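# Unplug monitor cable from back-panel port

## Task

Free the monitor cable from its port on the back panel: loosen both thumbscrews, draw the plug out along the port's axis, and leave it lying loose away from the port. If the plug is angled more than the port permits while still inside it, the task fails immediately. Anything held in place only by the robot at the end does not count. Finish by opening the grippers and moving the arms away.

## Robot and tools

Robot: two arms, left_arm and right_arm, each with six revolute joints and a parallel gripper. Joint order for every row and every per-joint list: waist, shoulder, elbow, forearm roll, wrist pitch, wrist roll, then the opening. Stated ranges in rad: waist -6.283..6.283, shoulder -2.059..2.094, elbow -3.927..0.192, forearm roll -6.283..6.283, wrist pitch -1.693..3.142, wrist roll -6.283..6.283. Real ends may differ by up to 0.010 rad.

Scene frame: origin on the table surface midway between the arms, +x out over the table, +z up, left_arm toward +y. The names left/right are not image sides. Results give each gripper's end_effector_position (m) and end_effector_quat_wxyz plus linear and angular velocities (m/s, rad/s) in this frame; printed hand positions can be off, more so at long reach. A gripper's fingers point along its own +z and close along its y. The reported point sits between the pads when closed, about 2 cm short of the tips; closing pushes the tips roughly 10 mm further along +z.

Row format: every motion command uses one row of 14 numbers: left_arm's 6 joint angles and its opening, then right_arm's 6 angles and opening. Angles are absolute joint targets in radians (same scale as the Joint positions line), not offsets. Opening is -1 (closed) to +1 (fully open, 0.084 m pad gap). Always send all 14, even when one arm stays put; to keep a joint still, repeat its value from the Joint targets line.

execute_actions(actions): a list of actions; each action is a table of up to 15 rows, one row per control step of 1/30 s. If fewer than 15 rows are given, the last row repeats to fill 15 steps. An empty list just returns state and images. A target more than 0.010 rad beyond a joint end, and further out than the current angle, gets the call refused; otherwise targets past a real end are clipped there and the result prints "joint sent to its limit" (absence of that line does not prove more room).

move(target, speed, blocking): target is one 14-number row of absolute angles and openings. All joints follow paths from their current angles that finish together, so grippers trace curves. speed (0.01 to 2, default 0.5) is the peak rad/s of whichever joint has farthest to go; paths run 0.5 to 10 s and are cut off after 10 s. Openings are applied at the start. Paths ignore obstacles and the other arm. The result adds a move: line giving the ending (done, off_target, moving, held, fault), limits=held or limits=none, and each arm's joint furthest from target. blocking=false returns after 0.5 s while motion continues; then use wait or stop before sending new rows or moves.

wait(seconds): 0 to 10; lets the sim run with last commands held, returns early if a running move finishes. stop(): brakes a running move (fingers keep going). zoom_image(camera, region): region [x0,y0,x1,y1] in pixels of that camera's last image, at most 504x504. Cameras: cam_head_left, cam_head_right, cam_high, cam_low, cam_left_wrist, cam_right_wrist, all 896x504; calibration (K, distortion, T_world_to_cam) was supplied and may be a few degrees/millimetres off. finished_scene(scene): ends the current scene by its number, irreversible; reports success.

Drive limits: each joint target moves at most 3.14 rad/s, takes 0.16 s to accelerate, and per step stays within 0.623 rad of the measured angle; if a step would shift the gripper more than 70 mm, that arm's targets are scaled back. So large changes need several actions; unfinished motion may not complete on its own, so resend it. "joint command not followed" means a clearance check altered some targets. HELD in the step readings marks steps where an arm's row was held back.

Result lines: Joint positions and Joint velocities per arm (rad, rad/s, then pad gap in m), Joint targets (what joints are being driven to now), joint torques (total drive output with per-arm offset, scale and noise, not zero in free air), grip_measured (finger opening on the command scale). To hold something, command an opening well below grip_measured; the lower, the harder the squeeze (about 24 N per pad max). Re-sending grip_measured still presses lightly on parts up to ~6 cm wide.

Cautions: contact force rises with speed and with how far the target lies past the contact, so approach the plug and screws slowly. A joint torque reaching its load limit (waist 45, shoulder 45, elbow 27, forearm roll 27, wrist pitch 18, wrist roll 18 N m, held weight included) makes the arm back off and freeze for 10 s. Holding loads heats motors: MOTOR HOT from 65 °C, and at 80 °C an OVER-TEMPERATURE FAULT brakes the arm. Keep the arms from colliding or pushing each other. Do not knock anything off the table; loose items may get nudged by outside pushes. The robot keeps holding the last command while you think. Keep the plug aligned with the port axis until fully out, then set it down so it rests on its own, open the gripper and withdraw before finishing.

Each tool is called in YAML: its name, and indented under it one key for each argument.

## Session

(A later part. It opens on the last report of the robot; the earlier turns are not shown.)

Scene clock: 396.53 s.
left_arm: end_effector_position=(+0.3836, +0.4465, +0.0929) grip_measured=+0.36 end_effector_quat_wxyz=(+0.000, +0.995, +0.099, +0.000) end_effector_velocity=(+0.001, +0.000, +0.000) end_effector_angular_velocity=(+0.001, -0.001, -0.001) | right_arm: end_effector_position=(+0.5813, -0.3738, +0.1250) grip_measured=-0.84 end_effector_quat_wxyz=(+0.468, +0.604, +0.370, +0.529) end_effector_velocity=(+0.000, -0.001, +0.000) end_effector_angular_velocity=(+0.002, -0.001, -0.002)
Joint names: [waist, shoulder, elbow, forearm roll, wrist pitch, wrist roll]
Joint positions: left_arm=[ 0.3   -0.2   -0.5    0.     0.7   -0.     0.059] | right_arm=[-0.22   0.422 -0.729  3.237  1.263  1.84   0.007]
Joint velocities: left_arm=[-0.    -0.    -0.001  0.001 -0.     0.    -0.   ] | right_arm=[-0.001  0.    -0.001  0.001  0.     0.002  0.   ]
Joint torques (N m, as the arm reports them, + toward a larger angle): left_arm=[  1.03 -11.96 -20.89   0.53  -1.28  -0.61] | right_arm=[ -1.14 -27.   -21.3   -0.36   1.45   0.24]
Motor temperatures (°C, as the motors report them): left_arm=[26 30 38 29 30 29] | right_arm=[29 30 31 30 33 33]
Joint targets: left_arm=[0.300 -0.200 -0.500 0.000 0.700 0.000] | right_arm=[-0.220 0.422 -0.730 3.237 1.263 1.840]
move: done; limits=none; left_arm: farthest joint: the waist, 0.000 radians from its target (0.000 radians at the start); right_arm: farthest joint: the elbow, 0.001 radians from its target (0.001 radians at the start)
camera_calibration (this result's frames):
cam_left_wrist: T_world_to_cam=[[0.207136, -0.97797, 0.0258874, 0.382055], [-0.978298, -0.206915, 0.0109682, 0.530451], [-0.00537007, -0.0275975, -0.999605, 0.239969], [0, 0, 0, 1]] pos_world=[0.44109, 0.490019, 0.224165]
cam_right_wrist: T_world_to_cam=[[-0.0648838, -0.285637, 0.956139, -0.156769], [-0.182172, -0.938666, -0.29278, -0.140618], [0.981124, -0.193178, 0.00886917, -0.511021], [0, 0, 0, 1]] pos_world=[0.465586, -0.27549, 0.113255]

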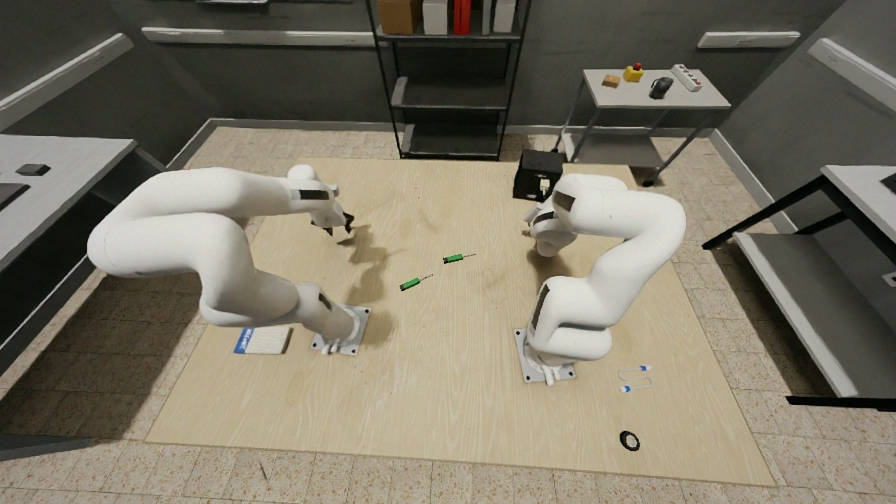

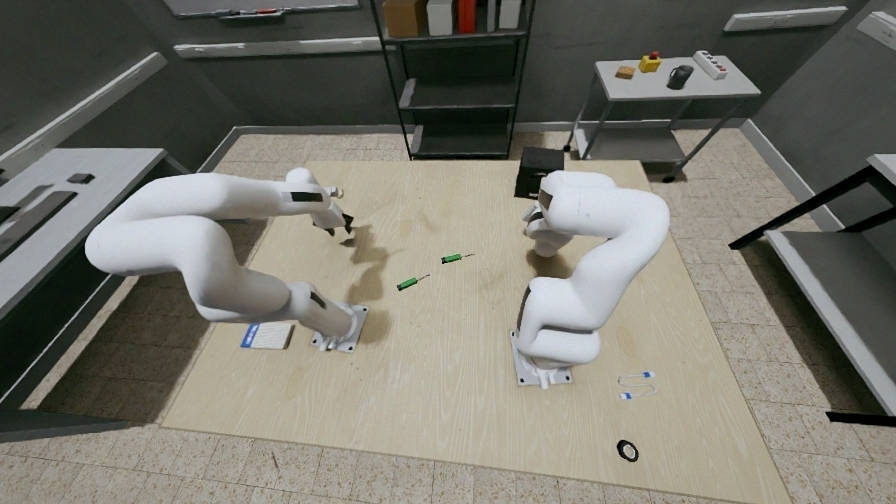

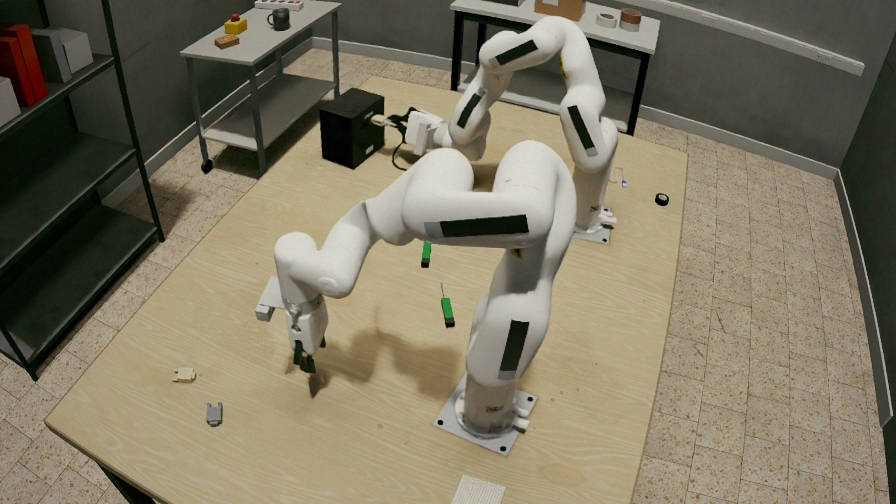

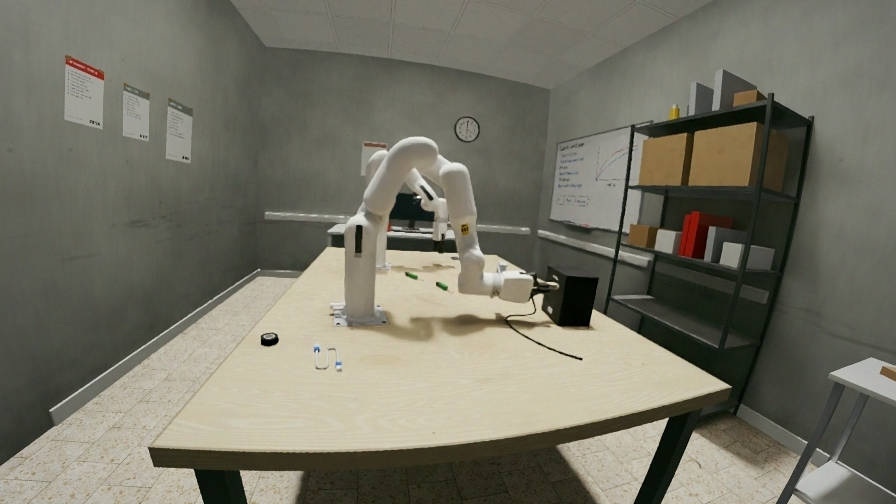

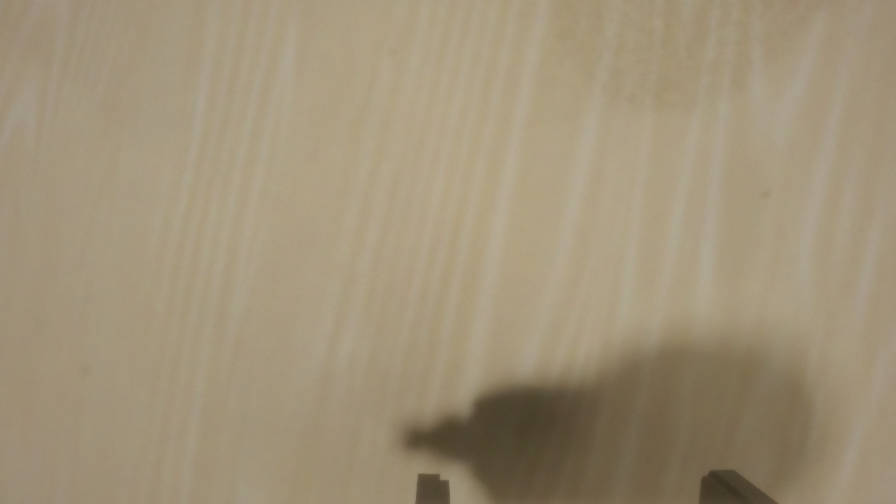

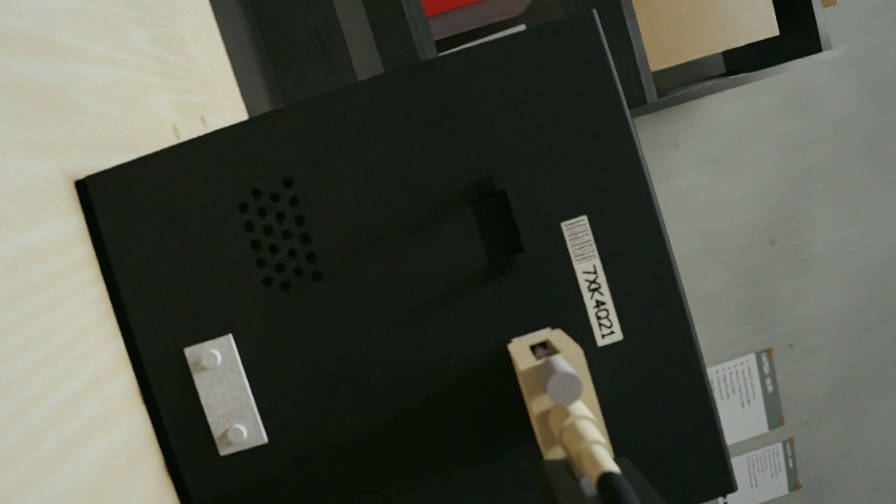

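execute_actions:
  actions:
    - [[0.3,-0.2,-0.5,0,0.7,0,0.37,-0.2195,0.4225,-0.7305,3.237,1.263,1.84,-0.5]]
    - [[0.3,-0.2,-0.5,0,0.7,0,0.37,-0.21,0.354,-0.618,3.245,1.308,1.84,-0.5]]
    - [[0.3,-0.2,-0.5,0,0.7,0,0.37,-0.18,0.352,-0.62,3.28,1.304,2.45,0.1]]
    - [[0.3,-0.2,-0.5,0,0.7,0,0.37,-0.145,0.35,-0.62,3.31,1.30,3.09,0.1]]
    - [[0.3,-0.2,-0.5,0,0.7,0,0.37,-0.145,0.35,-0.62,3.31,1.30,3.09,0.1]]
    - [[0.3,-0.2,-0.5,0,0.7,0,0.37,-0.1495,0.413,-0.729,3.31,1.259,3.1,0]]
    - [[0.3,-0.2,-0.5,0,0.7,0,0.37,-0.1495,0.413,-0.729,3.31,1.259,3.6,0]]
    - [[0.3,-0.2,-0.5,0,0.7,0,0.37,-0.1495,0.413,-0.729,3.31,1.259,3.6,-0.8]]
    - [[0.3,-0.2,-0.5,0,0.7,0,0.37,-0.1495,0.413,-0.729,3.31,1.259,3.27,-0.8]]
    - [[0.3,-0.2,-0.5,0,0.7,0,0.37,-0.1495,0.413,-0.729,3.31,1.259,2.93,-0.8]]
    - [[0.3,-0.2,-0.5,0,0.7,0,0.37,-0.1495,0.413,-0.729,3.31,1.259,2.6,-0.8]]
    - [[0.3,-0.2,-0.5,0,0.7,0,0.37,-0.1495,0.413,-0.729,3.31,1.259,2.6,0]]
    - [[0.3,-0.2,-0.5,0,0.7,0,0.37,-0.1495,0.413,-0.729,3.31,1.259,3.1,0]]
    - [[0.3,-0.2,-0.5,0,0.7,0,0.37,-0.1495,0.413,-0.729,3.31,1.259,3.6,0]]
    - [[0.3,-0.2,-0.5,0,0.7,0,0.37,-0.1495,0.413,-0.729,3.31,1.259,3.6,-0.8]]
    - [[0.3,-0.2,-0.5,0,0.7,0,0.37,-0.1495,0.413,-0.729,3.31,1.259,3.27,-0.8]]
    - [[0.3,-0.2,-0.5,0,0.7,0,0.37,-0.1495,0.413,-0.729,3.31,1.259,2.93,-0.8]]
    - [[0.3,-0.2,-0.5,0,0.7,0,0.37,-0.1495,0.413,-0.729,3.31,1.259,2.6,-0.8]]
    - [[0.3,-0.2,-0.5,0,0.7,0,0.37,-0.1495,0.413,-0.729,3.31,1.259,2.6,0]]
    - [[0.3,-0.2,-0.5,0,0.7,0,0.37,-0.1495,0.413,-0.729,3.31,1.259,3.1,0]]
    - [[0.3,-0.2,-0.5,0,0.7,0,0.37,-0.1495,0.413,-0.729,3.31,1.259,3.6,0]]
    - [[0.3,-0.2,-0.5,0,0.7,0,0.37,-0.1495,0.413,-0.729,3.31,1.259,3.6,-0.8]]
    - [[0.3,-0.2,-0.5,0,0.7,0,0.37,-0.1495,0.413,-0.729,3.31,1.259,3.27,-0.8]]
    - [[0.3,-0.2,-0.5,0,0.7,0,0.37,-0.1495,0.413,-0.729,3.31,1.259,2.93,-0.8]]
    - [[0.3,-0.2,-0.5,0,0.7,0,0.37,-0.1495,0.413,-0.729,3.31,1.259,2.6,-0.8]]
    - [[0.3,-0.2,-0.5,0,0.7,0,0.37,-0.1495,0.413,-0.729,3.31,1.259,2.6,0]]
    - [[0.3,-0.2,-0.5,0,0.7,0,0.37,-0.1495,0.413,-0.729,3.31,1.259,3.1,0]]
    - [[0.3,-0.2,-0.5,0,0.7,0,0.37,-0.1495,0.413,-0.729,3.31,1.259,3.6,0]]
    - [[0.3,-0.2,-0.5,0,0.7,0,0.37,-0.1495,0.413,-0.729,3.31,1.259,3.6,-0.8]]
    - [[0.3,-0.2,-0.5,0,0.7,0,0.37,-0.1495,0.413,-0.729,3.31,1.259,3.27,-0.8]]
    - [[0.3,-0.2,-0.5,0,0.7,0,0.37,-0.1495,0.413,-0.729,3.31,1.259,2.93,-0.8]]
    - [[0.3,-0.2,-0.5,0,0.7,0,0.37,-0.1495,0.413,-0.729,3.31,1.259,2.6,-0.8]]
    - [[0.3,-0.2,-0.5,0,0.7,0,0.37,-0.1495,0.413,-0.729,3.31,1.259,2.6,0]]
    - [[0.3,-0.2,-0.5,0,0.7,0,0.37,-0.151,0.413,-0.729,3.31,1.259,3.09,0.1]]
    - [[0.3,-0.2,-0.5,0,0.7,0,0.37,-0.153,0.47,-0.735,3.31,1.312,3.09,0.1]]
    - [[0.3,-0.2,-0.5,0,0.7,0,0.37,-0.153,0.47,-0.735,3.31,1.312,3.09,0.1]]

zoom_image:
  camera: "cam_right_wrist"
  region: [450,350,710,504]

Scene clock: 461.53 s.
left_arm: end_effector_position=(+0.3836, +0.4465, +0.0929) grip_measured=+0.36 end_effector_quat_wxyz=(+0.000, +0.995, +0.099, +0.000) end_effector_velocity=(+0.000, +0.000, +0.000) end_effector_angular_velocity=(+0.000, -0.001, +0.000) | right_arm: end_effector_position=(+0.5811, -0.3511, +0.1109) grip_measured=+0.09 end_effector_quat_wxyz=(+0.066, +0.704, -0.060, +0.705) end_effector_velocity=(-0.000, +0.000, -0.001) end_effector_angular_velocity=(-0.001, +0.002, +0.001)
Joint names: [waist, shoulder, elbow, forearm roll, wrist pitch, wrist roll]
Joint positions: left_arm=[ 0.3   -0.2   -0.5    0.     0.7   -0.     0.059] | right_arm=[-0.153  0.47  -0.735  3.31   1.312  3.09   0.048]
Joint velocities: left_arm=[ 0.     0.001 -0.001  0.    -0.    -0.     0.   ] | right_arm=[ 0.     0.001  0.    -0.    -0.001 -0.001  0.   ]
Joint torques (N m, as the arm reports them, + toward a larger angle): left_arm=[  1.28 -12.41 -21.3   -0.06  -1.35  -0.47] | right_arm=[ -2.15 -28.91 -10.97  -0.07   1.31   0.43]
Motor temperatures (°C, as the motors report them): left_arm=[26 30 38 29 30 29] | right_arm=[29 30 32 30 33 33]
Joint targets: left_arm=[0.300 -0.200 -0.500 0.000 0.700 0.000] | right_arm=[-0.153 0.470 -0.735 3.310 1.312 3.090]
Step readings (joint positions; steps 1 to 15: 1st action; 16 to 30: 2nd action; 31 to 45: 3rd action; 46 to 60: 4th action; 61 to 75: 5th action; 76 to 90: 6th action; 91 to 105: 7th action; 106 to 120: 8th action; 121 to 135: 9th action; 136 to 150: 10th action; 151 to 165: 11th action; 166 to 180: 12th action; 181 to 195: 13th action):
0: left_arm=[0.300 -0.200 -0.500 0.000 0.700 -0.000] | right_arm=[-0.220 0.423 -0.730 3.237 1.263 1.840]
1: left_arm=[0.300 -0.200 -0.500 -0.000 0.700 -0.000] | right_arm=[-0.219 0.423 -0.730 3.237 1.262 1.840]
2: left_arm=[0.300 -0.200 -0.500 0.000 0.700 -0.000] | right_arm=[-0.219 0.424 -0.733 3.236 1.261 1.840]
4: left_arm=[0.300 -0.200 -0.500 -0.000 0.700 -0.000] | right_arm=[-0.218 0.424 -0.739 3.236 1.261 1.840]
8: left_arm=[0.300 -0.200 -0.500 0.000 0.700 0.000] | right_arm=[-0.218 0.424 -0.737 3.236 1.262 1.840]
15: left_arm=[0.300 -0.200 -0.500 0.000 0.700 -0.000] | right_arm=[-0.219 0.422 -0.732 3.237 1.264 1.840]
16: left_arm=[0.300 -0.200 -0.500 0.000 0.700 0.000] | right_arm=[-0.219 0.422 -0.732 3.237 1.264 1.840]
17: left_arm=[0.300 -0.200 -0.500 -0.000 0.700 -0.000] | right_arm=[-0.219 0.419 -0.726 3.237 1.267 1.840]
19: left_arm=[0.300 -0.200 -0.500 0.000 0.700 0.000] | right_arm=[-0.216 0.393 -0.686 3.240 1.283 1.840]
23: left_arm=[0.300 -0.200 -0.500 -0.000 0.700 0.000] | right_arm=[-0.211 0.361 -0.629 3.244 1.303 1.840]
30: left_arm=[0.300 -0.200 -0.500 0.000 0.700 -0.000] | right_arm=[-0.210 0.355 -0.620 3.245 1.308 1.840]
31: left_arm=[0.300 -0.200 -0.500 0.000 0.700 -0.000] | right_arm=[-0.210 0.354 -0.619 3.245 1.308 1.841]
32: left_arm=[0.300 -0.200 -0.500 0.000 0.700 -0.000] | right_arm=[-0.210 0.354 -0.619 3.245 1.308 1.847]
34: left_arm=[0.300 -0.200 -0.500 0.000 0.700 -0.000] | right_arm=[-0.208 0.354 -0.619 3.248 1.308 1.898]
38: left_arm=[0.300 -0.200 -0.500 -0.000 0.700 0.000] | right_arm=[-0.194 0.353 -0.619 3.264 1.306 2.173]
45: left_arm=[0.300 -0.200 -0.500 0.000 0.700 0.000] | right_arm=[-0.181 0.352 -0.620 3.279 1.304 2.429]
46: left_arm=[0.300 -0.200 -0.500 -0.000 0.700 0.000] | right_arm=[-0.181 0.352 -0.620 3.279 1.304 2.436]
47: left_arm=[0.300 -0.200 -0.500 -0.000 0.700 0.000] | right_arm=[-0.180 0.352 -0.620 3.280 1.304 2.447]
49: left_arm=[0.300 -0.200 -0.500 0.000 0.700 -0.000] | right_arm=[-0.177 0.352 -0.620 3.283 1.304 2.503]
53: left_arm=[0.300 -0.200 -0.500 0.000 0.700 0.000] | right_arm=[-0.161 0.351 -0.620 3.296 1.302 2.785]
60: left_arm=[0.300 -0.200 -0.500 0.000 0.700 0.000] | right_arm=[-0.146 0.350 -0.620 3.309 1.300 3.066]
61: left_arm=[0.300 -0.200 -0.500 -0.000 0.700 0.000] | right_arm=[-0.146 0.350 -0.620 3.309 1.300 3.074]
62: left_arm=[0.300 -0.200 -0.500 -0.000 0.700 -0.000] | right_arm=[-0.146 0.350 -0.620 3.309 1.300 3.079]
64: left_arm=[0.300 -0.200 -0.500 -0.000 0.700 0.000] | right_arm=[-0.145 0.350 -0.620 3.310 1.300 3.084]
68: left_arm=[0.300 -0.200 -0.500 0.000 0.700 -0.000] | right_arm=[-0.145 0.350 -0.620 3.310 1.300 3.089]
75: left_arm=[0.300 -0.200 -0.500 -0.000 0.700 -0.000] | right_arm=[-0.145 0.350 -0.620 3.310 1.300 3.090]
76: left_arm=[0.300 -0.200 -0.500 -0.000 0.700 -0.000] | right_arm=[-0.145 0.350 -0.620 3.310 1.300 3.090]
77: left_arm=[0.300 -0.200 -0.500 -0.000 0.700 -0.000] | right_arm=[-0.145 0.353 -0.626 3.310 1.297 3.091]
79: left_arm=[0.300 -0.200 -0.500 0.000 0.700 -0.000] | right_arm=[-0.147 0.377 -0.665 3.310 1.281 3.094]
83: left_arm=[0.300 -0.200 -0.500 -0.000 0.700 0.000] | right_arm=[-0.149 0.407 -0.718 3.310 1.264 3.099]
90: left_arm=[0.300 -0.200 -0.500 0.000 0.700 -0.000] | right_arm=[-0.149 0.413 -0.727 3.310 1.259 3.100]
91: left_arm=[0.300 -0.200 -0.500 -0.000 0.700 0.000] | right_arm=[-0.149 0.413 -0.727 3.310 1.259 3.101]
92: left_arm=[0.300 -0.200 -0.500 0.000 0.700 -0.000] | right_arm=[-0.149 0.413 -0.728 3.310 1.259 3.107]
94: left_arm=[0.300 -0.200 -0.500 0.000 0.700 0.000] | right_arm=[-0.149 0.413 -0.728 3.310 1.259 3.158]
98: left_arm=[0.300 -0.200 -0.500 0.000 0.700 -0.000] | right_arm=[-0.149 0.413 -0.729 3.310 1.259 3.411]
105: left_arm=[0.300 -0.200 -0.500 0.000 0.700 -0.000] | right_arm=[-0.149 0.413 -0.729 3.310 1.259 3.587]
106: left_arm=[0.300 -0.200 -0.500 0.000 0.700 -0.000] | right_arm=[-0.149 0.413 -0.729 3.310 1.259 3.591]
107: left_arm=[0.300 -0.200 -0.500 0.000 0.700 0.000] | right_arm=[-0.149 0.413 -0.729 3.310 1.259 3.594]
109: left_arm=[0.300 -0.200 -0.500 0.000 0.700 -0.000] | right_arm=[-0.150 0.413 -0.729 3.310 1.259 3.597]
113: left_arm=[0.300 -0.200 -0.500 0.000 0.700 -0.000] | right_arm=[-0.150 0.413 -0.729 3.310 1.259 3.599]
120: left_arm=[0.300 -0.200 -0.500 0.000 0.700 0.000] | right_arm=[-0.150 0.413 -0.729 3.310 1.259 3.600]
121: left_arm=[0.300 -0.200 -0.500 -0.000 0.700 -0.000] | right_arm=[-0.150 0.413 -0.729 3.310 1.259 3.599]
122: left_arm=[0.300 -0.200 -0.500 -0.000 0.700 -0.000] | right_arm=[-0.150 0.413 -0.729 3.310 1.259 3.593]
124: left_arm=[0.300 -0.200 -0.500 -0.000 0.700 0.000] | right_arm=[-0.150 0.413 -0.729 3.310 1.259 3.542]
128: left_arm=[0.300 -0.200 -0.500 0.000 0.700 0.000] | right_arm=[-0.150 0.414 -0.729 3.310 1.258 3.354]
135: left_arm=[0.300 -0.200 -0.500 -0.000 0.700 0.000] | right_arm=[-0.150 0.414 -0.729 3.310 1.258 3.276]
136: left_arm=[0.300 -0.200 -0.500 0.000 0.700 0.000] | right_arm=[-0.150 0.414 -0.729 3.310 1.258 3.273]
137: left_arm=[0.300 -0.200 -0.500 -0.000 0.700 -0.000] | right_arm=[-0.150 0.413 -0.729 3.310 1.259 3.266]
139: left_arm=[0.300 -0.200 -0.500 -0.000 0.700 0.000] | right_arm=[-0.150 0.413 -0.728 3.310 1.259 3.214]
143: left_arm=[0.300 -0.200 -0.500 0.000 0.700 -0.000] | right_arm=[-0.150 0.413 -0.728 3.310 1.259 3.019]
150: left_arm=[0.300 -0.200 -0.500 0.000 0.700 0.000] | right_arm=[-0.150 0.413 -0.728 3.310 1.259 2.936]
151: left_arm=[0.300 -0.200 -0.500 0.000 0.700 0.000] | right_arm=[-0.150 0.413 -0.728 3.310 1.259 2.934]
152: left_arm=[0.300 -0.200 -0.500 -0.000 0.700 -0.000] | right_arm=[-0.150 0.413 -0.728 3.310 1.259 2.926]
154: left_arm=[0.300 -0.200 -0.500 0.000 0.700 0.000] | right_arm=[-0.150 0.413 -0.729 3.310 1.259 2.873]
158: left_arm=[0.300 -0.200 -0.500 0.000 0.700 -0.000] | right_arm=[-0.150 0.413 -0.729 3.310 1.259 2.683]
165: left_arm=[0.300 -0.200 -0.500 0.000 0.700 -0.000] | right_arm=[-0.150 0.413 -0.729 3.310 1.259 2.606]
166: left_arm=[0.300 -0.200 -0.500 -0.000 0.700 -0.000] | right_arm=[-0.150 0.413 -0.729 3.310 1.259 2.604]
167: left_arm=[0.300 -0.200 -0.500 0.000 0.700 -0.000] | right_arm=[-0.148 0.413 -0.730 3.309 1.260 2.603]
169: left_arm=[0.300 -0.200 -0.500 -0.000 0.700 0.000] | right_arm=[-0.147 0.412 -0.732 3.308 1.260 2.601]
173: left_arm=[0.300 -0.200 -0.500 0.000 0.700 -0.000] | right_arm=[-0.148 0.412 -0.731 3.309 1.260 2.600]
180: left_arm=[0.300 -0.200 -0.500 -0.000 0.700 0.000] | right_arm=[-0.149 0.413 -0.730 3.310 1.259 2.600]
181: left_arm=[0.300 -0.200 -0.500 -0.000 0.700 0.000] | right_arm=[-0.149 0.413 -0.730 3.310 1.259 2.601]
182: left_arm=[0.300 -0.200 -0.500 -0.000 0.700 0.000] | right_arm=[-0.149 0.413 -0.729 3.310 1.259 2.607]
184: left_arm=[0.300 -0.200 -0.500 -0.000 0.700 -0.000] | right_arm=[-0.149 0.413 -0.729 3.310 1.259 2.658]
Lines left out of this list: 117.
camera_calibration (this result's frames):
cam_left_wrist: T_world_to_cam=[[0.207135, -0.97797, 0.0258873, 0.382055], [-0.978298, -0.206914, 0.010968, 0.53045], [-0.00536987, -0.0275974, -0.999605, 0.239969], [0, 0, 0, 1]] pos_world=[0.44109, 0.490019, 0.224165]
cam_right_wrist: T_world_to_cam=[[-0.194315, -0.9809, 0.00874854, -0.200673], [-0.0149178, -0.00596255, -0.999871, 0.185216], [0.980826, -0.19442, -0.0134742, -0.504134], [0, 0, 0, 1]] pos_world=[0.458237, -0.29375, 0.180155]

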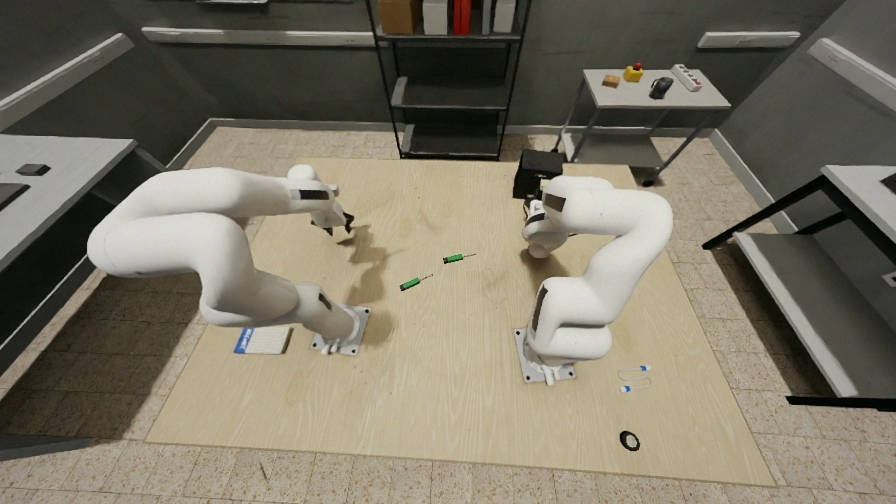

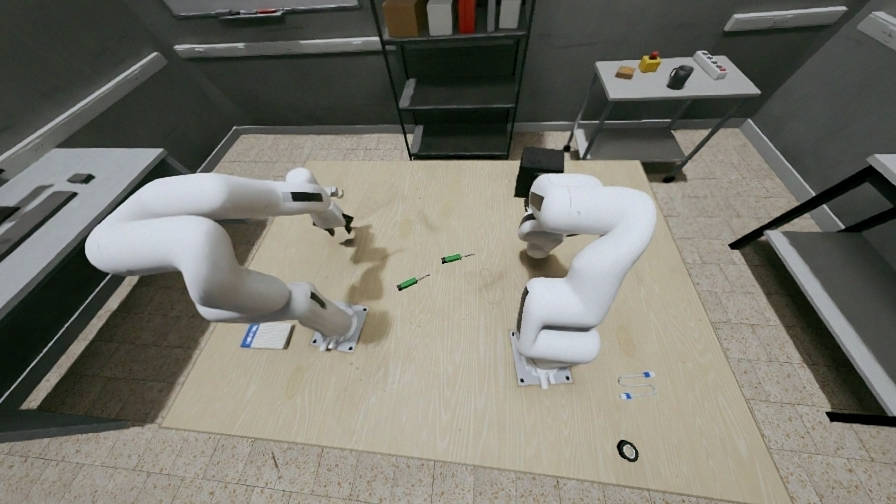

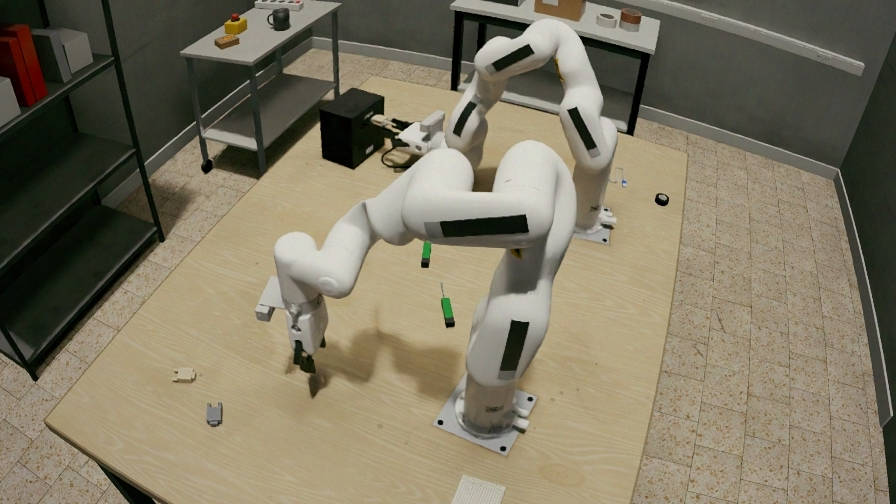

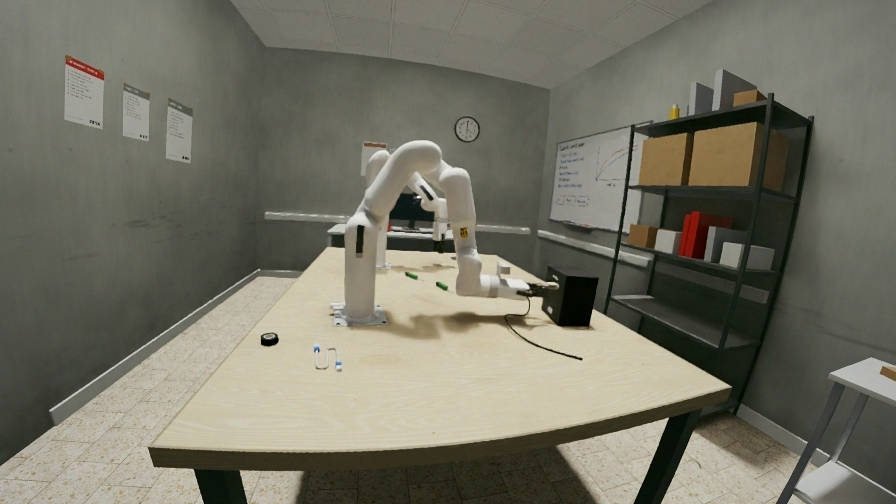

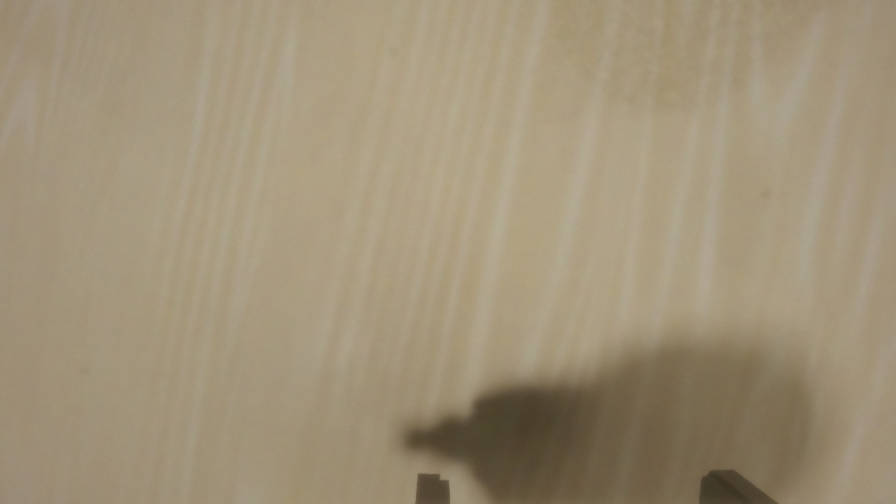

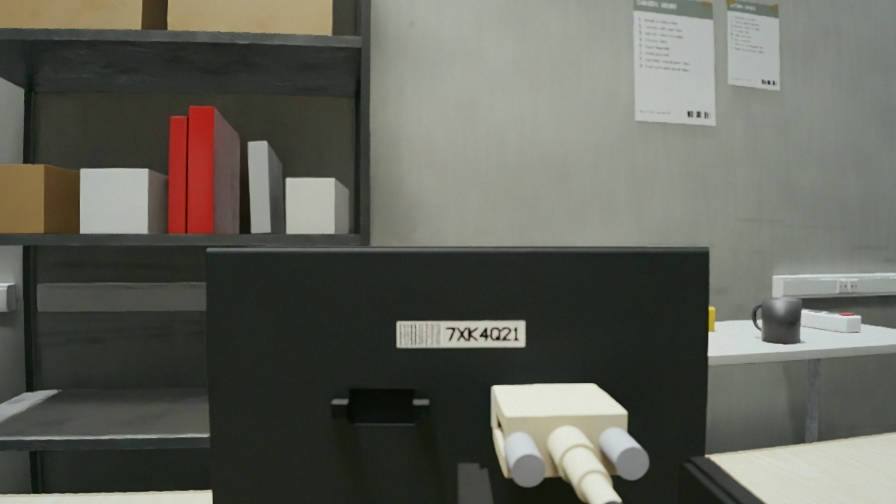

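Region (450, 350, 710, 504) of cam_right_wrist's 896x504 image, scaled by 1.938, with more detail than that image has; it fills the top 299 rows of this view, and the rest is white.

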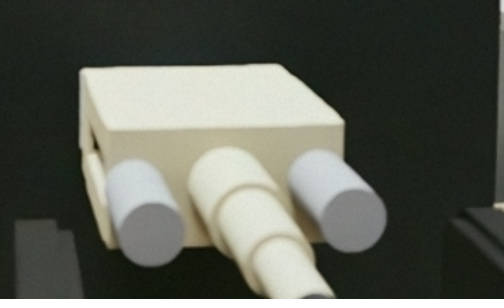

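execute_actions:
  actions:
    - [[0.3,-0.2,-0.5,0,0.7,0,0.37,-0.16,0.35,-0.62,3.30,1.30,3.09,0.1]]
    - [[0.3,-0.2,-0.5,0,0.7,0,0.37,-0.185,0.352,-0.62,3.27,1.304,2.45,-0.2]]
    - [[0.3,-0.2,-0.5,0,0.7,0,0.37,-0.207,0.354,-0.618,3.245,1.308,1.84,-0.5]]
    - [[0.3,-0.2,-0.5,0,0.7,0,0.37,-0.207,0.354,-0.618,3.245,1.308,1.84,-0.5]]
    - [[0.3,-0.2,-0.5,0,0.7,0,0.37,-0.215,0.4165,-0.7195,3.237,1.268,1.84,-0.5]]
    - [[0.3,-0.2,-0.5,0,0.7,0,0.37,-0.215,0.4165,-0.7195,3.237,1.268,1.84,-0.5]]
    - [[0.3,-0.2,-0.5,0,0.7,0,0.37,-0.215,0.4165,-0.7195,3.237,1.268,1.84,-1]]
    - [[0.3,-0.2,-0.5,0,0.7,0,0.37,-0.215,0.4095,-0.7185,3.237,1.262,1.64,-1]]
    - [[0.3,-0.2,-0.5,0,0.7,0,0.37,-0.215,0.4025,-0.7175,3.237,1.256,1.44,-1]]
    - [[0.3,-0.2,-0.5,0,0.7,0,0.37,-0.215,0.3955,-0.7165,3.237,1.25,1.24,-1]]
    - [[0.3,-0.2,-0.5,0,0.7,0,0.37,-0.215,0.3955,-0.7165,3.237,1.25,1.24,-0.5]]
    - [[0.3,-0.2,-0.5,0,0.7,0,0.37,-0.215,0.4165,-0.7195,3.237,1.268,1.84,-0.5]]
    - [[0.3,-0.2,-0.5,0,0.7,0,0.37,-0.215,0.4165,-0.7195,3.237,1.268,1.84,-0.5]]
    - [[0.3,-0.2,-0.5,0,0.7,0,0.37,-0.215,0.4165,-0.7195,3.237,1.268,1.84,-1]]
    - [[0.3,-0.2,-0.5,0,0.7,0,0.37,-0.215,0.4095,-0.7185,3.237,1.262,1.64,-1]]
    - [[0.3,-0.2,-0.5,0,0.7,0,0.37,-0.215,0.4025,-0.7175,3.237,1.256,1.44,-1]]
    - [[0.3,-0.2,-0.5,0,0.7,0,0.37,-0.215,0.3955,-0.7165,3.237,1.25,1.24,-1]]
    - [[0.3,-0.2,-0.5,0,0.7,0,0.37,-0.215,0.3955,-0.7165,3.237,1.25,1.24,-0.5]]
    - [[0.3,-0.2,-0.5,0,0.7,0,0.37,-0.215,0.4165,-0.7195,3.237,1.268,1.84,-0.5]]
    - [[0.3,-0.2,-0.5,0,0.7,0,0.37,-0.21,0.354,-0.618,3.245,1.308,1.84,-0.5]]
    - [[0.3,-0.2,-0.5,0,0.7,0,0.37,-0.18,0.352,-0.62,3.28,1.304,2.45,0.1]]
    - [[0.3,-0.2,-0.5,0,0.7,0,0.37,-0.145,0.35,-0.62,3.31,1.30,3.09,0.1]]
    - [[0.3,-0.2,-0.5,0,0.7,0,0.37,-0.145,0.35,-0.62,3.31,1.30,3.09,0.1]]
    - [[0.3,-0.2,-0.5,0,0.7,0,0.37,-0.1495,0.413,-0.729,3.31,1.259,3.1,0]]
    - [[0.3,-0.2,-0.5,0,0.7,0,0.37,-0.1495,0.413,-0.729,3.31,1.259,3.6,0]]
    - [[0.3,-0.2,-0.5,0,0.7,0,0.37,-0.1495,0.413,-0.729,3.31,1.259,3.6,-0.8]]
    - [[0.3,-0.2,-0.5,0,0.7,0,0.37,-0.1495,0.413,-0.729,3.31,1.259,3.27,-0.8]]
    - [[0.3,-0.2,-0.5,0,0.7,0,0.37,-0.1495,0.413,-0.729,3.31,1.259,2.93,-0.8]]
    - [[0.3,-0.2,-0.5,0,0.7,0,0.37,-0.1495,0.413,-0.729,3.31,1.259,2.6,-0.8]]
    - [[0.3,-0.2,-0.5,0,0.7,0,0.37,-0.1495,0.413,-0.729,3.31,1.259,2.6,0]]
    - [[0.3,-0.2,-0.5,0,0.7,0,0.37,-0.1495,0.413,-0.729,3.31,1.259,3.1,0]]
    - [[0.3,-0.2,-0.5,0,0.7,0,0.37,-0.1495,0.413,-0.729,3.31,1.259,3.6,0]]
    - [[0.3,-0.2,-0.5,0,0.7,0,0.37,-0.1495,0.413,-0.729,3.31,1.259,3.6,-0.8]]
    - [[0.3,-0.2,-0.5,0,0.7,0,0.37,-0.1495,0.413,-0.729,3.31,1.259,3.27,-0.8]]
    - [[0.3,-0.2,-0.5,0,0.7,0,0.37,-0.1495,0.413,-0.729,3.31,1.259,2.93,-0.8]]
    - [[0.3,-0.2,-0.5,0,0.7,0,0.37,-0.1495,0.413,-0.729,3.31,1.259,2.6,-0.8]]
    - [[0.3,-0.2,-0.5,0,0.7,0,0.37,-0.1495,0.413,-0.729,3.31,1.259,2.6,0]]
    - [[0.3,-0.2,-0.5,0,0.7,0,0.37,-0.1495,0.413,-0.729,3.31,1.259,3.1,0]]
    - [[0.3,-0.2,-0.5,0,0.7,0,0.37,-0.1495,0.413,-0.729,3.31,1.259,3.6,0]]
    - [[0.3,-0.2,-0.5,0,0.7,0,0.37,-0.1495,0.413,-0.729,3.31,1.259,3.6,-0.8]]
    - [[0.3,-0.2,-0.5,0,0.7,0,0.37,-0.1495,0.413,-0.729,3.31,1.259,3.27,-0.8]]
    - [[0.3,-0.2,-0.5,0,0.7,0,0.37,-0.1495,0.413,-0.729,3.31,1.259,2.93,-0.8]]
    - [[0.3,-0.2,-0.5,0,0.7,0,0.37,-0.1495,0.413,-0.729,3.31,1.259,2.6,-0.8]]
    - [[0.3,-0.2,-0.5,0,0.7,0,0.37,-0.1495,0.413,-0.729,3.31,1.259,2.6,0]]
    - [[0.3,-0.2,-0.5,0,0.7,0,0.37,-0.151,0.413,-0.729,3.31,1.259,3.09,0.1]]
    - [[0.3,-0.2,-0.5,0,0.7,0,0.37,-0.153,0.47,-0.735,3.31,1.312,3.09,0.1]]
    - [[0.3,-0.2,-0.5,0,0.7,0,0.37,-0.153,0.47,-0.735,3.31,1.312,3.09,0.1]]

zoom_image:
  camera: "cam_right_wrist"
  region: [450,350,710,504]

Scene clock: 522.33 s.
left_arm: end_effector_position=(+0.3836, +0.4465, +0.0929) grip_measured=+0.36 end_effector_quat_wxyz=(+0.000, +0.995, +0.099, +0.000) end_effector_velocity=(+0.001, +0.000, +0.001) end_effector_angular_velocity=(+0.000, -0.002, +0.001) | right_arm: end_effector_position=(+0.5811, -0.3512, +0.1110) grip_measured=+0.09 end_effector_quat_wxyz=(+0.066, +0.704, -0.060, +0.705) end_effector_velocity=(-0.000, +0.000, -0.001) end_effector_angular_velocity=(-0.000, +0.002, +0.000)
Joint names: [waist, shoulder, elbow, forearm roll, wrist pitch, wrist roll]
Joint positions: left_arm=[ 0.3   -0.2   -0.5    0.     0.7    0.     0.059] | right_arm=[-0.153  0.47  -0.735  3.31   1.312  3.09   0.048]
Joint velocities: left_arm=[ 0.001 -0.    -0.001 -0.    -0.     0.     0.   ] | right_arm=[ 0.001  0.001  0.     0.    -0.002 -0.001 -0.   ]
Joint torques (N m, as the arm reports them, + toward a larger angle): left_arm=[  1.55 -12.11 -21.2    0.48  -1.29  -0.12] | right_arm=[ -1.97 -29.53 -10.99  -0.39   1.53   0.54]
Motor temperatures (°C, as the motors report them): left_arm=[26 30 39 29 30 29] | right_arm=[29 30 31 30 33 33]
Joint targets: left_arm=[0.300 -0.200 -0.500 0.000 0.700 0.000] | right_arm=[-0.153 0.470 -0.735 3.310 1.312 3.090]
Step readings (joint positions; steps 1 to 15: 1st action; 16 to 30: 2nd action; 31 to 45: 3rd action; 46 to 60: 4th action; 61 to 75: 5th action; 76 to 90: 6th action; 91 to 105: 7th action; 106 to 120: 8th action; 121 to 135: 9th action; 136 to 150: 10th action; 151 to 165: 11th action; 166 to 180: 12th action; 181 to 195: 13th action):
0: left_arm=[0.300 -0.200 -0.500 0.000 0.700 0.000] | right_arm=[-0.153 0.470 -0.735 3.310 1.312 3.090]
1: left_arm=[0.300 -0.200 -0.500 -0.000 0.700 0.000] | right_arm=[-0.153 0.470 -0.735 3.310 1.312 3.090]
2: left_arm=[0.300 -0.200 -0.500 -0.000 0.700 -0.000] | right_arm=[-0.153 0.464 -0.729 3.309 1.311 3.090]
4: left_arm=[0.300 -0.200 -0.500 0.000 0.700 0.000] | right_arm=[-0.156 0.423 -0.688 3.306 1.307 3.090]
8: left_arm=[0.300 -0.200 -0.500 0.000 0.700 -0.000] | right_arm=[-0.159 0.362 -0.633 3.301 1.301 3.090]
15: left_arm=[0.300 -0.200 -0.500 -0.000 0.700 -0.000] | right_arm=[-0.160 0.351 -0.621 3.300 1.300 3.090]
16: left_arm=[0.300 -0.200 -0.500 -0.000 0.700 -0.000] | right_arm=[-0.160 0.351 -0.621 3.300 1.300 3.089]
17: left_arm=[0.300 -0.200 -0.500 0.000 0.700 -0.000] | right_arm=[-0.160 0.351 -0.621 3.300 1.300 3.083]
19: left_arm=[0.300 -0.200 -0.500 -0.000 0.700 -0.000] | right_arm=[-0.162 0.351 -0.620 3.297 1.300 3.032]
23: left_arm=[0.300 -0.200 -0.500 -0.000 0.700 -0.000] | right_arm=[-0.173 0.351 -0.620 3.284 1.302 2.754]
30: left_arm=[0.300 -0.200 -0.500 0.000 0.700 -0.000] | right_arm=[-0.184 0.352 -0.620 3.271 1.304 2.474]
31: left_arm=[0.300 -0.200 -0.500 -0.000 0.700 0.000] | right_arm=[-0.184 0.352 -0.620 3.270 1.303 2.466]
32: left_arm=[0.300 -0.200 -0.500 0.000 0.700 0.000] | right_arm=[-0.182 0.353 -0.620 3.268 1.302 2.454]
34: left_arm=[0.300 -0.200 -0.500 0.000 0.700 0.000] | right_arm=[-0.181 0.354 -0.620 3.264 1.302 2.397]
38: left_arm=[0.300 -0.200 -0.500 -0.000 0.700 -0.000] | right_arm=[-0.193 0.354 -0.617 3.255 1.305 2.118]
45: left_arm=[0.300 -0.200 -0.500 -0.000 0.700 0.000] | right_arm=[-0.209 0.353 -0.619 3.248 1.309 1.861]
46: left_arm=[0.300 -0.200 -0.500 0.000 0.700 0.000] | right_arm=[-0.209 0.353 -0.618 3.247 1.309 1.855]
47: left_arm=[0.300 -0.200 -0.500 -0.000 0.700 -0.000] | right_arm=[-0.209 0.353 -0.618 3.247 1.309 1.850]
49: left_arm=[0.300 -0.200 -0.500 0.000 0.700 -0.000] | right_arm=[-0.208 0.354 -0.618 3.246 1.308 1.845]
53: left_arm=[0.300 -0.200 -0.500 0.000 0.700 0.000] | right_arm=[-0.208 0.354 -0.618 3.245 1.308 1.841]
60: left_arm=[0.300 -0.200 -0.500 0.000 0.700 0.000] | right_arm=[-0.207 0.354 -0.618 3.245 1.308 1.840]
61: left_arm=[0.300 -0.200 -0.500 0.000 0.700 0.000] | right_arm=[-0.207 0.354 -0.618 3.245 1.308 1.840]
62: left_arm=[0.300 -0.200 -0.500 -0.000 0.700 -0.000] | right_arm=[-0.208 0.358 -0.624 3.245 1.305 1.840]
64: left_arm=[0.300 -0.200 -0.500 0.000 0.700 -0.000] | right_arm=[-0.211 0.382 -0.662 3.242 1.289 1.840]
68: left_arm=[0.300 -0.200 -0.500 0.000 0.700 0.000] | right_arm=[-0.215 0.411 -0.709 3.238 1.272 1.840]
75: left_arm=[0.300 -0.200 -0.500 -0.000 0.700 -0.000] | right_arm=[-0.215 0.416 -0.718 3.237 1.268 1.840]
76: left_arm=[0.300 -0.200 -0.500 0.000 0.700 -0.000] | right_arm=[-0.215 0.416 -0.719 3.237 1.268 1.840]
77: left_arm=[0.300 -0.200 -0.500 0.000 0.700 -0.000] | right_arm=[-0.215 0.416 -0.719 3.237 1.268 1.840]
79: left_arm=[0.300 -0.200 -0.500 -0.000 0.700 0.000] | right_arm=[-0.215 0.416 -0.719 3.237 1.268 1.840]
83: left_arm=[0.300 -0.200 -0.500 0.000 0.700 -0.000] | right_arm=[-0.215 0.416 -0.719 3.237 1.268 1.840]
90: left_arm=[0.300 -0.200 -0.500 0.000 0.700 -0.000] | right_arm=[-0.215 0.416 -0.719 3.237 1.268 1.840]
91: left_arm=[0.300 -0.200 -0.500 0.000 0.700 -0.000] | right_arm=[-0.215 0.416 -0.719 3.237 1.268 1.840]
92: left_arm=[0.300 -0.200 -0.500 0.000 0.700 0.000] | right_arm=[-0.215 0.416 -0.720 3.237 1.268 1.840]
94: left_arm=[0.300 -0.200 -0.500 -0.000 0.700 -0.000] | right_arm=[-0.215 0.416 -0.720 3.237 1.269 1.840]
98: left_arm=[0.300 -0.200 -0.500 0.000 0.700 0.000] | right_arm=[-0.215 0.416 -0.720 3.237 1.268 1.840]
105: left_arm=[0.300 -0.200 -0.500 0.000 0.700 -0.000] | right_arm=[-0.215 0.416 -0.720 3.237 1.268 1.840]
106: left_arm=[0.300 -0.200 -0.500 0.000 0.700 -0.000] | right_arm=[-0.215 0.416 -0.720 3.237 1.268 1.839]
107: left_arm=[0.300 -0.200 -0.500 0.000 0.700 0.000] | right_arm=[-0.215 0.416 -0.720 3.237 1.268 1.833]
109: left_arm=[0.300 -0.200 -0.500 0.000 0.700 0.000] | right_arm=[-0.215 0.414 -0.719 3.237 1.267 1.783]
113: left_arm=[0.300 -0.200 -0.500 -0.000 0.700 -0.000] | right_arm=[-0.216 0.411 -0.719 3.237 1.263 1.673]
120: left_arm=[0.300 -0.200 -0.500 -0.000 0.700 0.000] | right_arm=[-0.216 0.410 -0.718 3.237 1.262 1.642]
121: left_arm=[0.300 -0.200 -0.500 0.000 0.700 -0.000] | right_arm=[-0.216 0.410 -0.718 3.237 1.262 1.641]
122: left_arm=[0.300 -0.200 -0.500 -0.000 0.700 0.000] | right_arm=[-0.216 0.409 -0.718 3.237 1.262 1.634]
124: left_arm=[0.300 -0.200 -0.500 -0.000 0.700 -0.000] | right_arm=[-0.216 0.408 -0.718 3.237 1.261 1.584]
128: left_arm=[0.300 -0.200 -0.500 0.000 0.700 0.000] | right_arm=[-0.215 0.403 -0.717 3.237 1.257 1.473]
135: left_arm=[0.300 -0.200 -0.500 -0.000 0.700 -0.000] | right_arm=[-0.215 0.402 -0.717 3.237 1.256 1.442]
136: left_arm=[0.300 -0.200 -0.500 0.000 0.700 0.000] | right_arm=[-0.215 0.402 -0.717 3.237 1.256 1.441]
137: left_arm=[0.300 -0.200 -0.500 0.000 0.700 -0.000] | right_arm=[-0.215 0.402 -0.717 3.237 1.256 1.434]
139: left_arm=[0.300 -0.200 -0.500 -0.000 0.700 -0.000] | right_arm=[-0.215 0.401 -0.717 3.237 1.255 1.384]
143: left_arm=[0.300 -0.200 -0.500 0.000 0.700 -0.000] | right_arm=[-0.215 0.396 -0.716 3.237 1.251 1.273]
150: left_arm=[0.300 -0.200 -0.500 -0.000 0.700 -0.000] | right_arm=[-0.215 0.396 -0.716 3.237 1.250 1.242]
151: left_arm=[0.300 -0.200 -0.500 -0.000 0.700 -0.000] | right_arm=[-0.215 0.396 -0.717 3.237 1.250 1.242]
152: left_arm=[0.300 -0.200 -0.500 -0.000 0.700 -0.000] | right_arm=[-0.214 0.396 -0.718 3.236 1.249 1.241]
154: left_arm=[0.300 -0.200 -0.500 -0.000 0.700 0.000] | right_arm=[-0.213 0.397 -0.718 3.236 1.249 1.241]
158: left_arm=[0.300 -0.200 -0.500 -0.000 0.700 -0.000] | right_arm=[-0.214 0.396 -0.717 3.236 1.249 1.240]
165: left_arm=[0.300 -0.200 -0.500 0.000 0.700 -0.000] | right_arm=[-0.215 0.396 -0.717 3.237 1.250 1.240]
166: left_arm=[0.300 -0.200 -0.500 -0.000 0.700 0.000] | right_arm=[-0.215 0.396 -0.717 3.237 1.250 1.241]
167: left_arm=[0.300 -0.200 -0.500 -0.000 0.700 -0.000] | right_arm=[-0.215 0.396 -0.717 3.237 1.250 1.247]
169: left_arm=[0.300 -0.200 -0.500 0.000 0.700 0.000] | right_arm=[-0.215 0.397 -0.717 3.237 1.252 1.298]
173: left_arm=[0.300 -0.200 -0.500 0.000 0.700 0.000] | right_arm=[-0.215 0.407 -0.718 3.237 1.260 1.572]
180: left_arm=[0.300 -0.200 -0.500 0.000 0.700 -0.000] | right_arm=[-0.215 0.416 -0.719 3.237 1.267 1.820]
181: left_arm=[0.300 -0.200 -0.500 -0.000 0.700 -0.000] | right_arm=[-0.215 0.416 -0.719 3.237 1.268 1.826]
182: left_arm=[0.300 -0.200 -0.500 -0.000 0.700 -0.000] | right_arm=[-0.215 0.416 -0.719 3.237 1.268 1.830]
184: left_arm=[0.300 -0.200 -0.500 -0.000 0.700 0.000] | right_arm=[-0.215 0.416 -0.719 3.237 1.268 1.835]
Lines left out of this list: 172.
camera_calibration (this result's frames):
cam_left_wrist: T_world_to_cam=[[0.207135, -0.97797, 0.0258874, 0.382055], [-0.978298, -0.206914, 0.0109682, 0.53045], [-0.0053701, -0.0275975, -0.999605, 0.239969], [0, 0, 0, 1]] pos_world=[0.44109, 0.490019, 0.224165]
cam_right_wrist: T_world_to_cam=[[-0.194319, -0.980899, 0.00874688, -0.200672], [-0.0149077, -0.0059628, -0.999871, 0.185214], [0.980825, -0.194424, -0.0134643, -0.504139], [0, 0, 0, 1]] pos_world=[0.458239, -0.293751, 0.180158]

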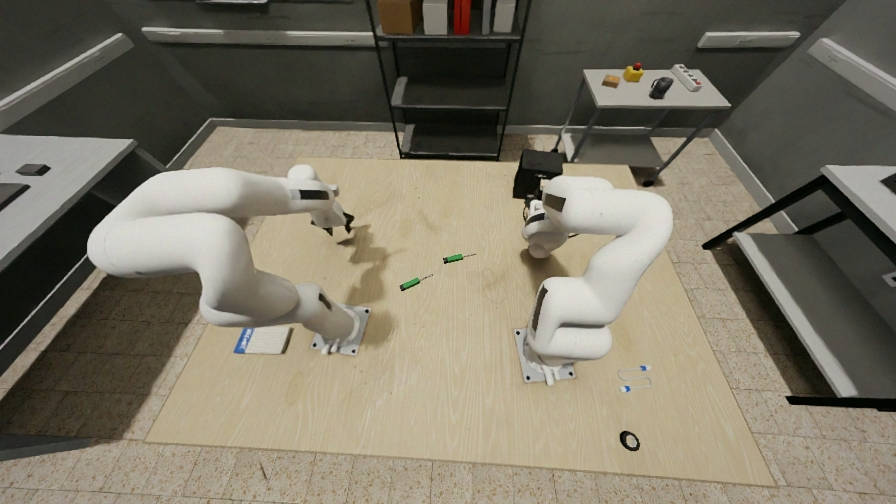

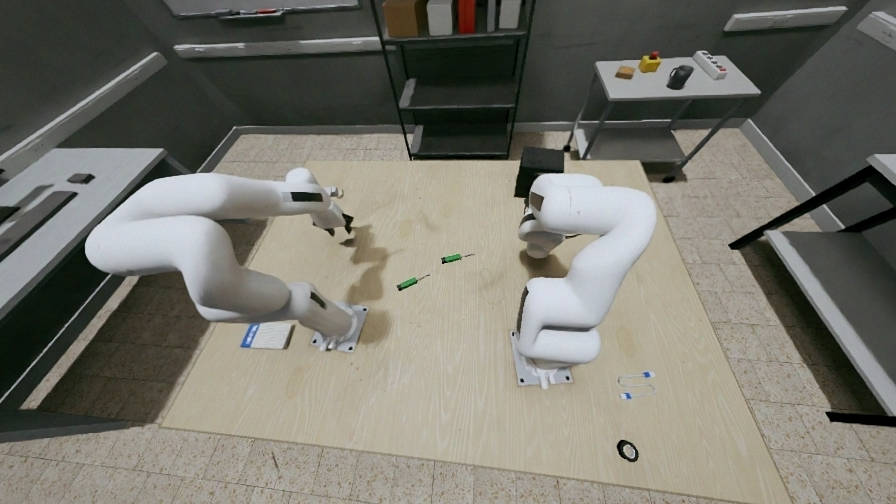

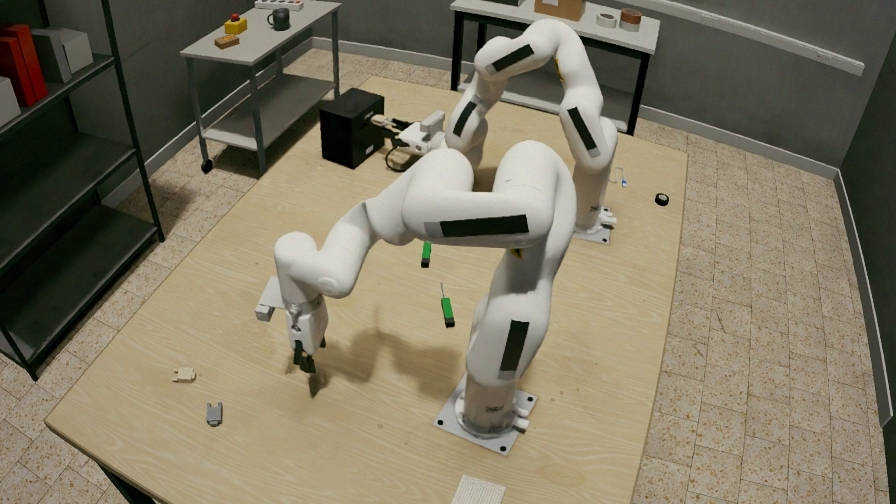

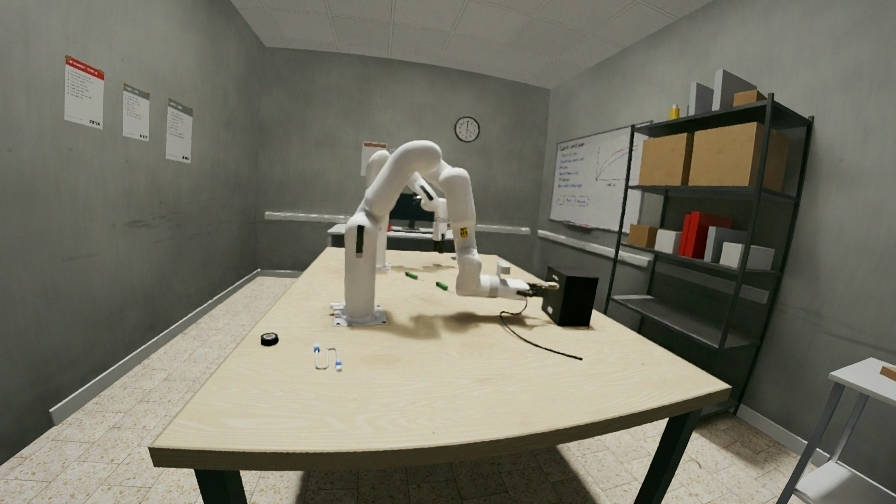

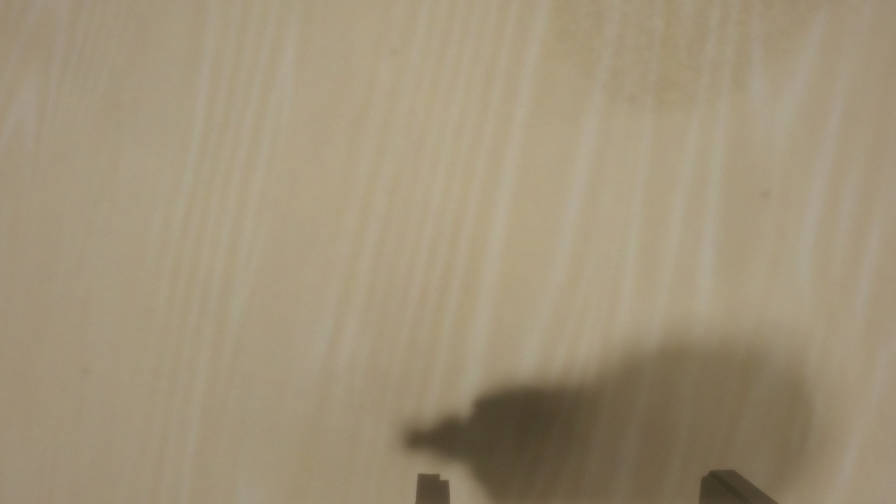

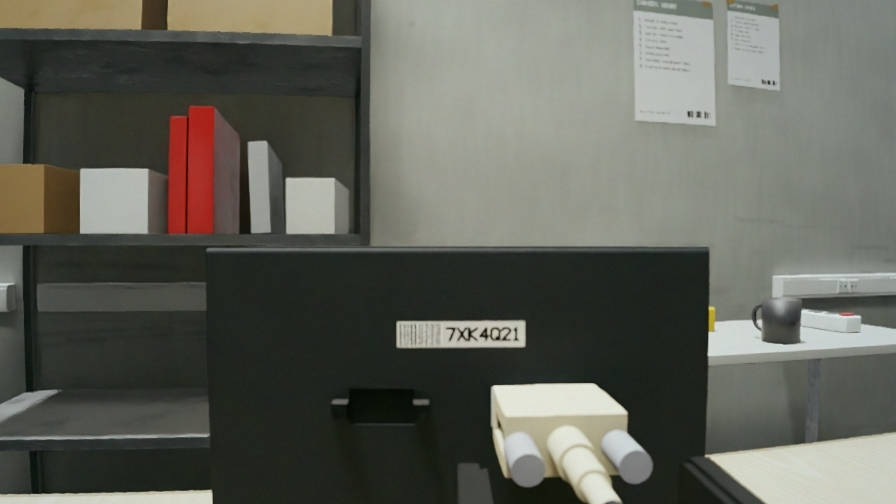

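Region (450, 350, 710, 504) of cam_right_wrist's 896x504 image, scaled by 1.938, with more detail than that image has; it fills the top 299 rows of this view, and the rest is white.

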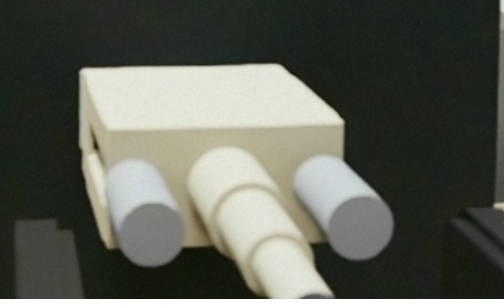

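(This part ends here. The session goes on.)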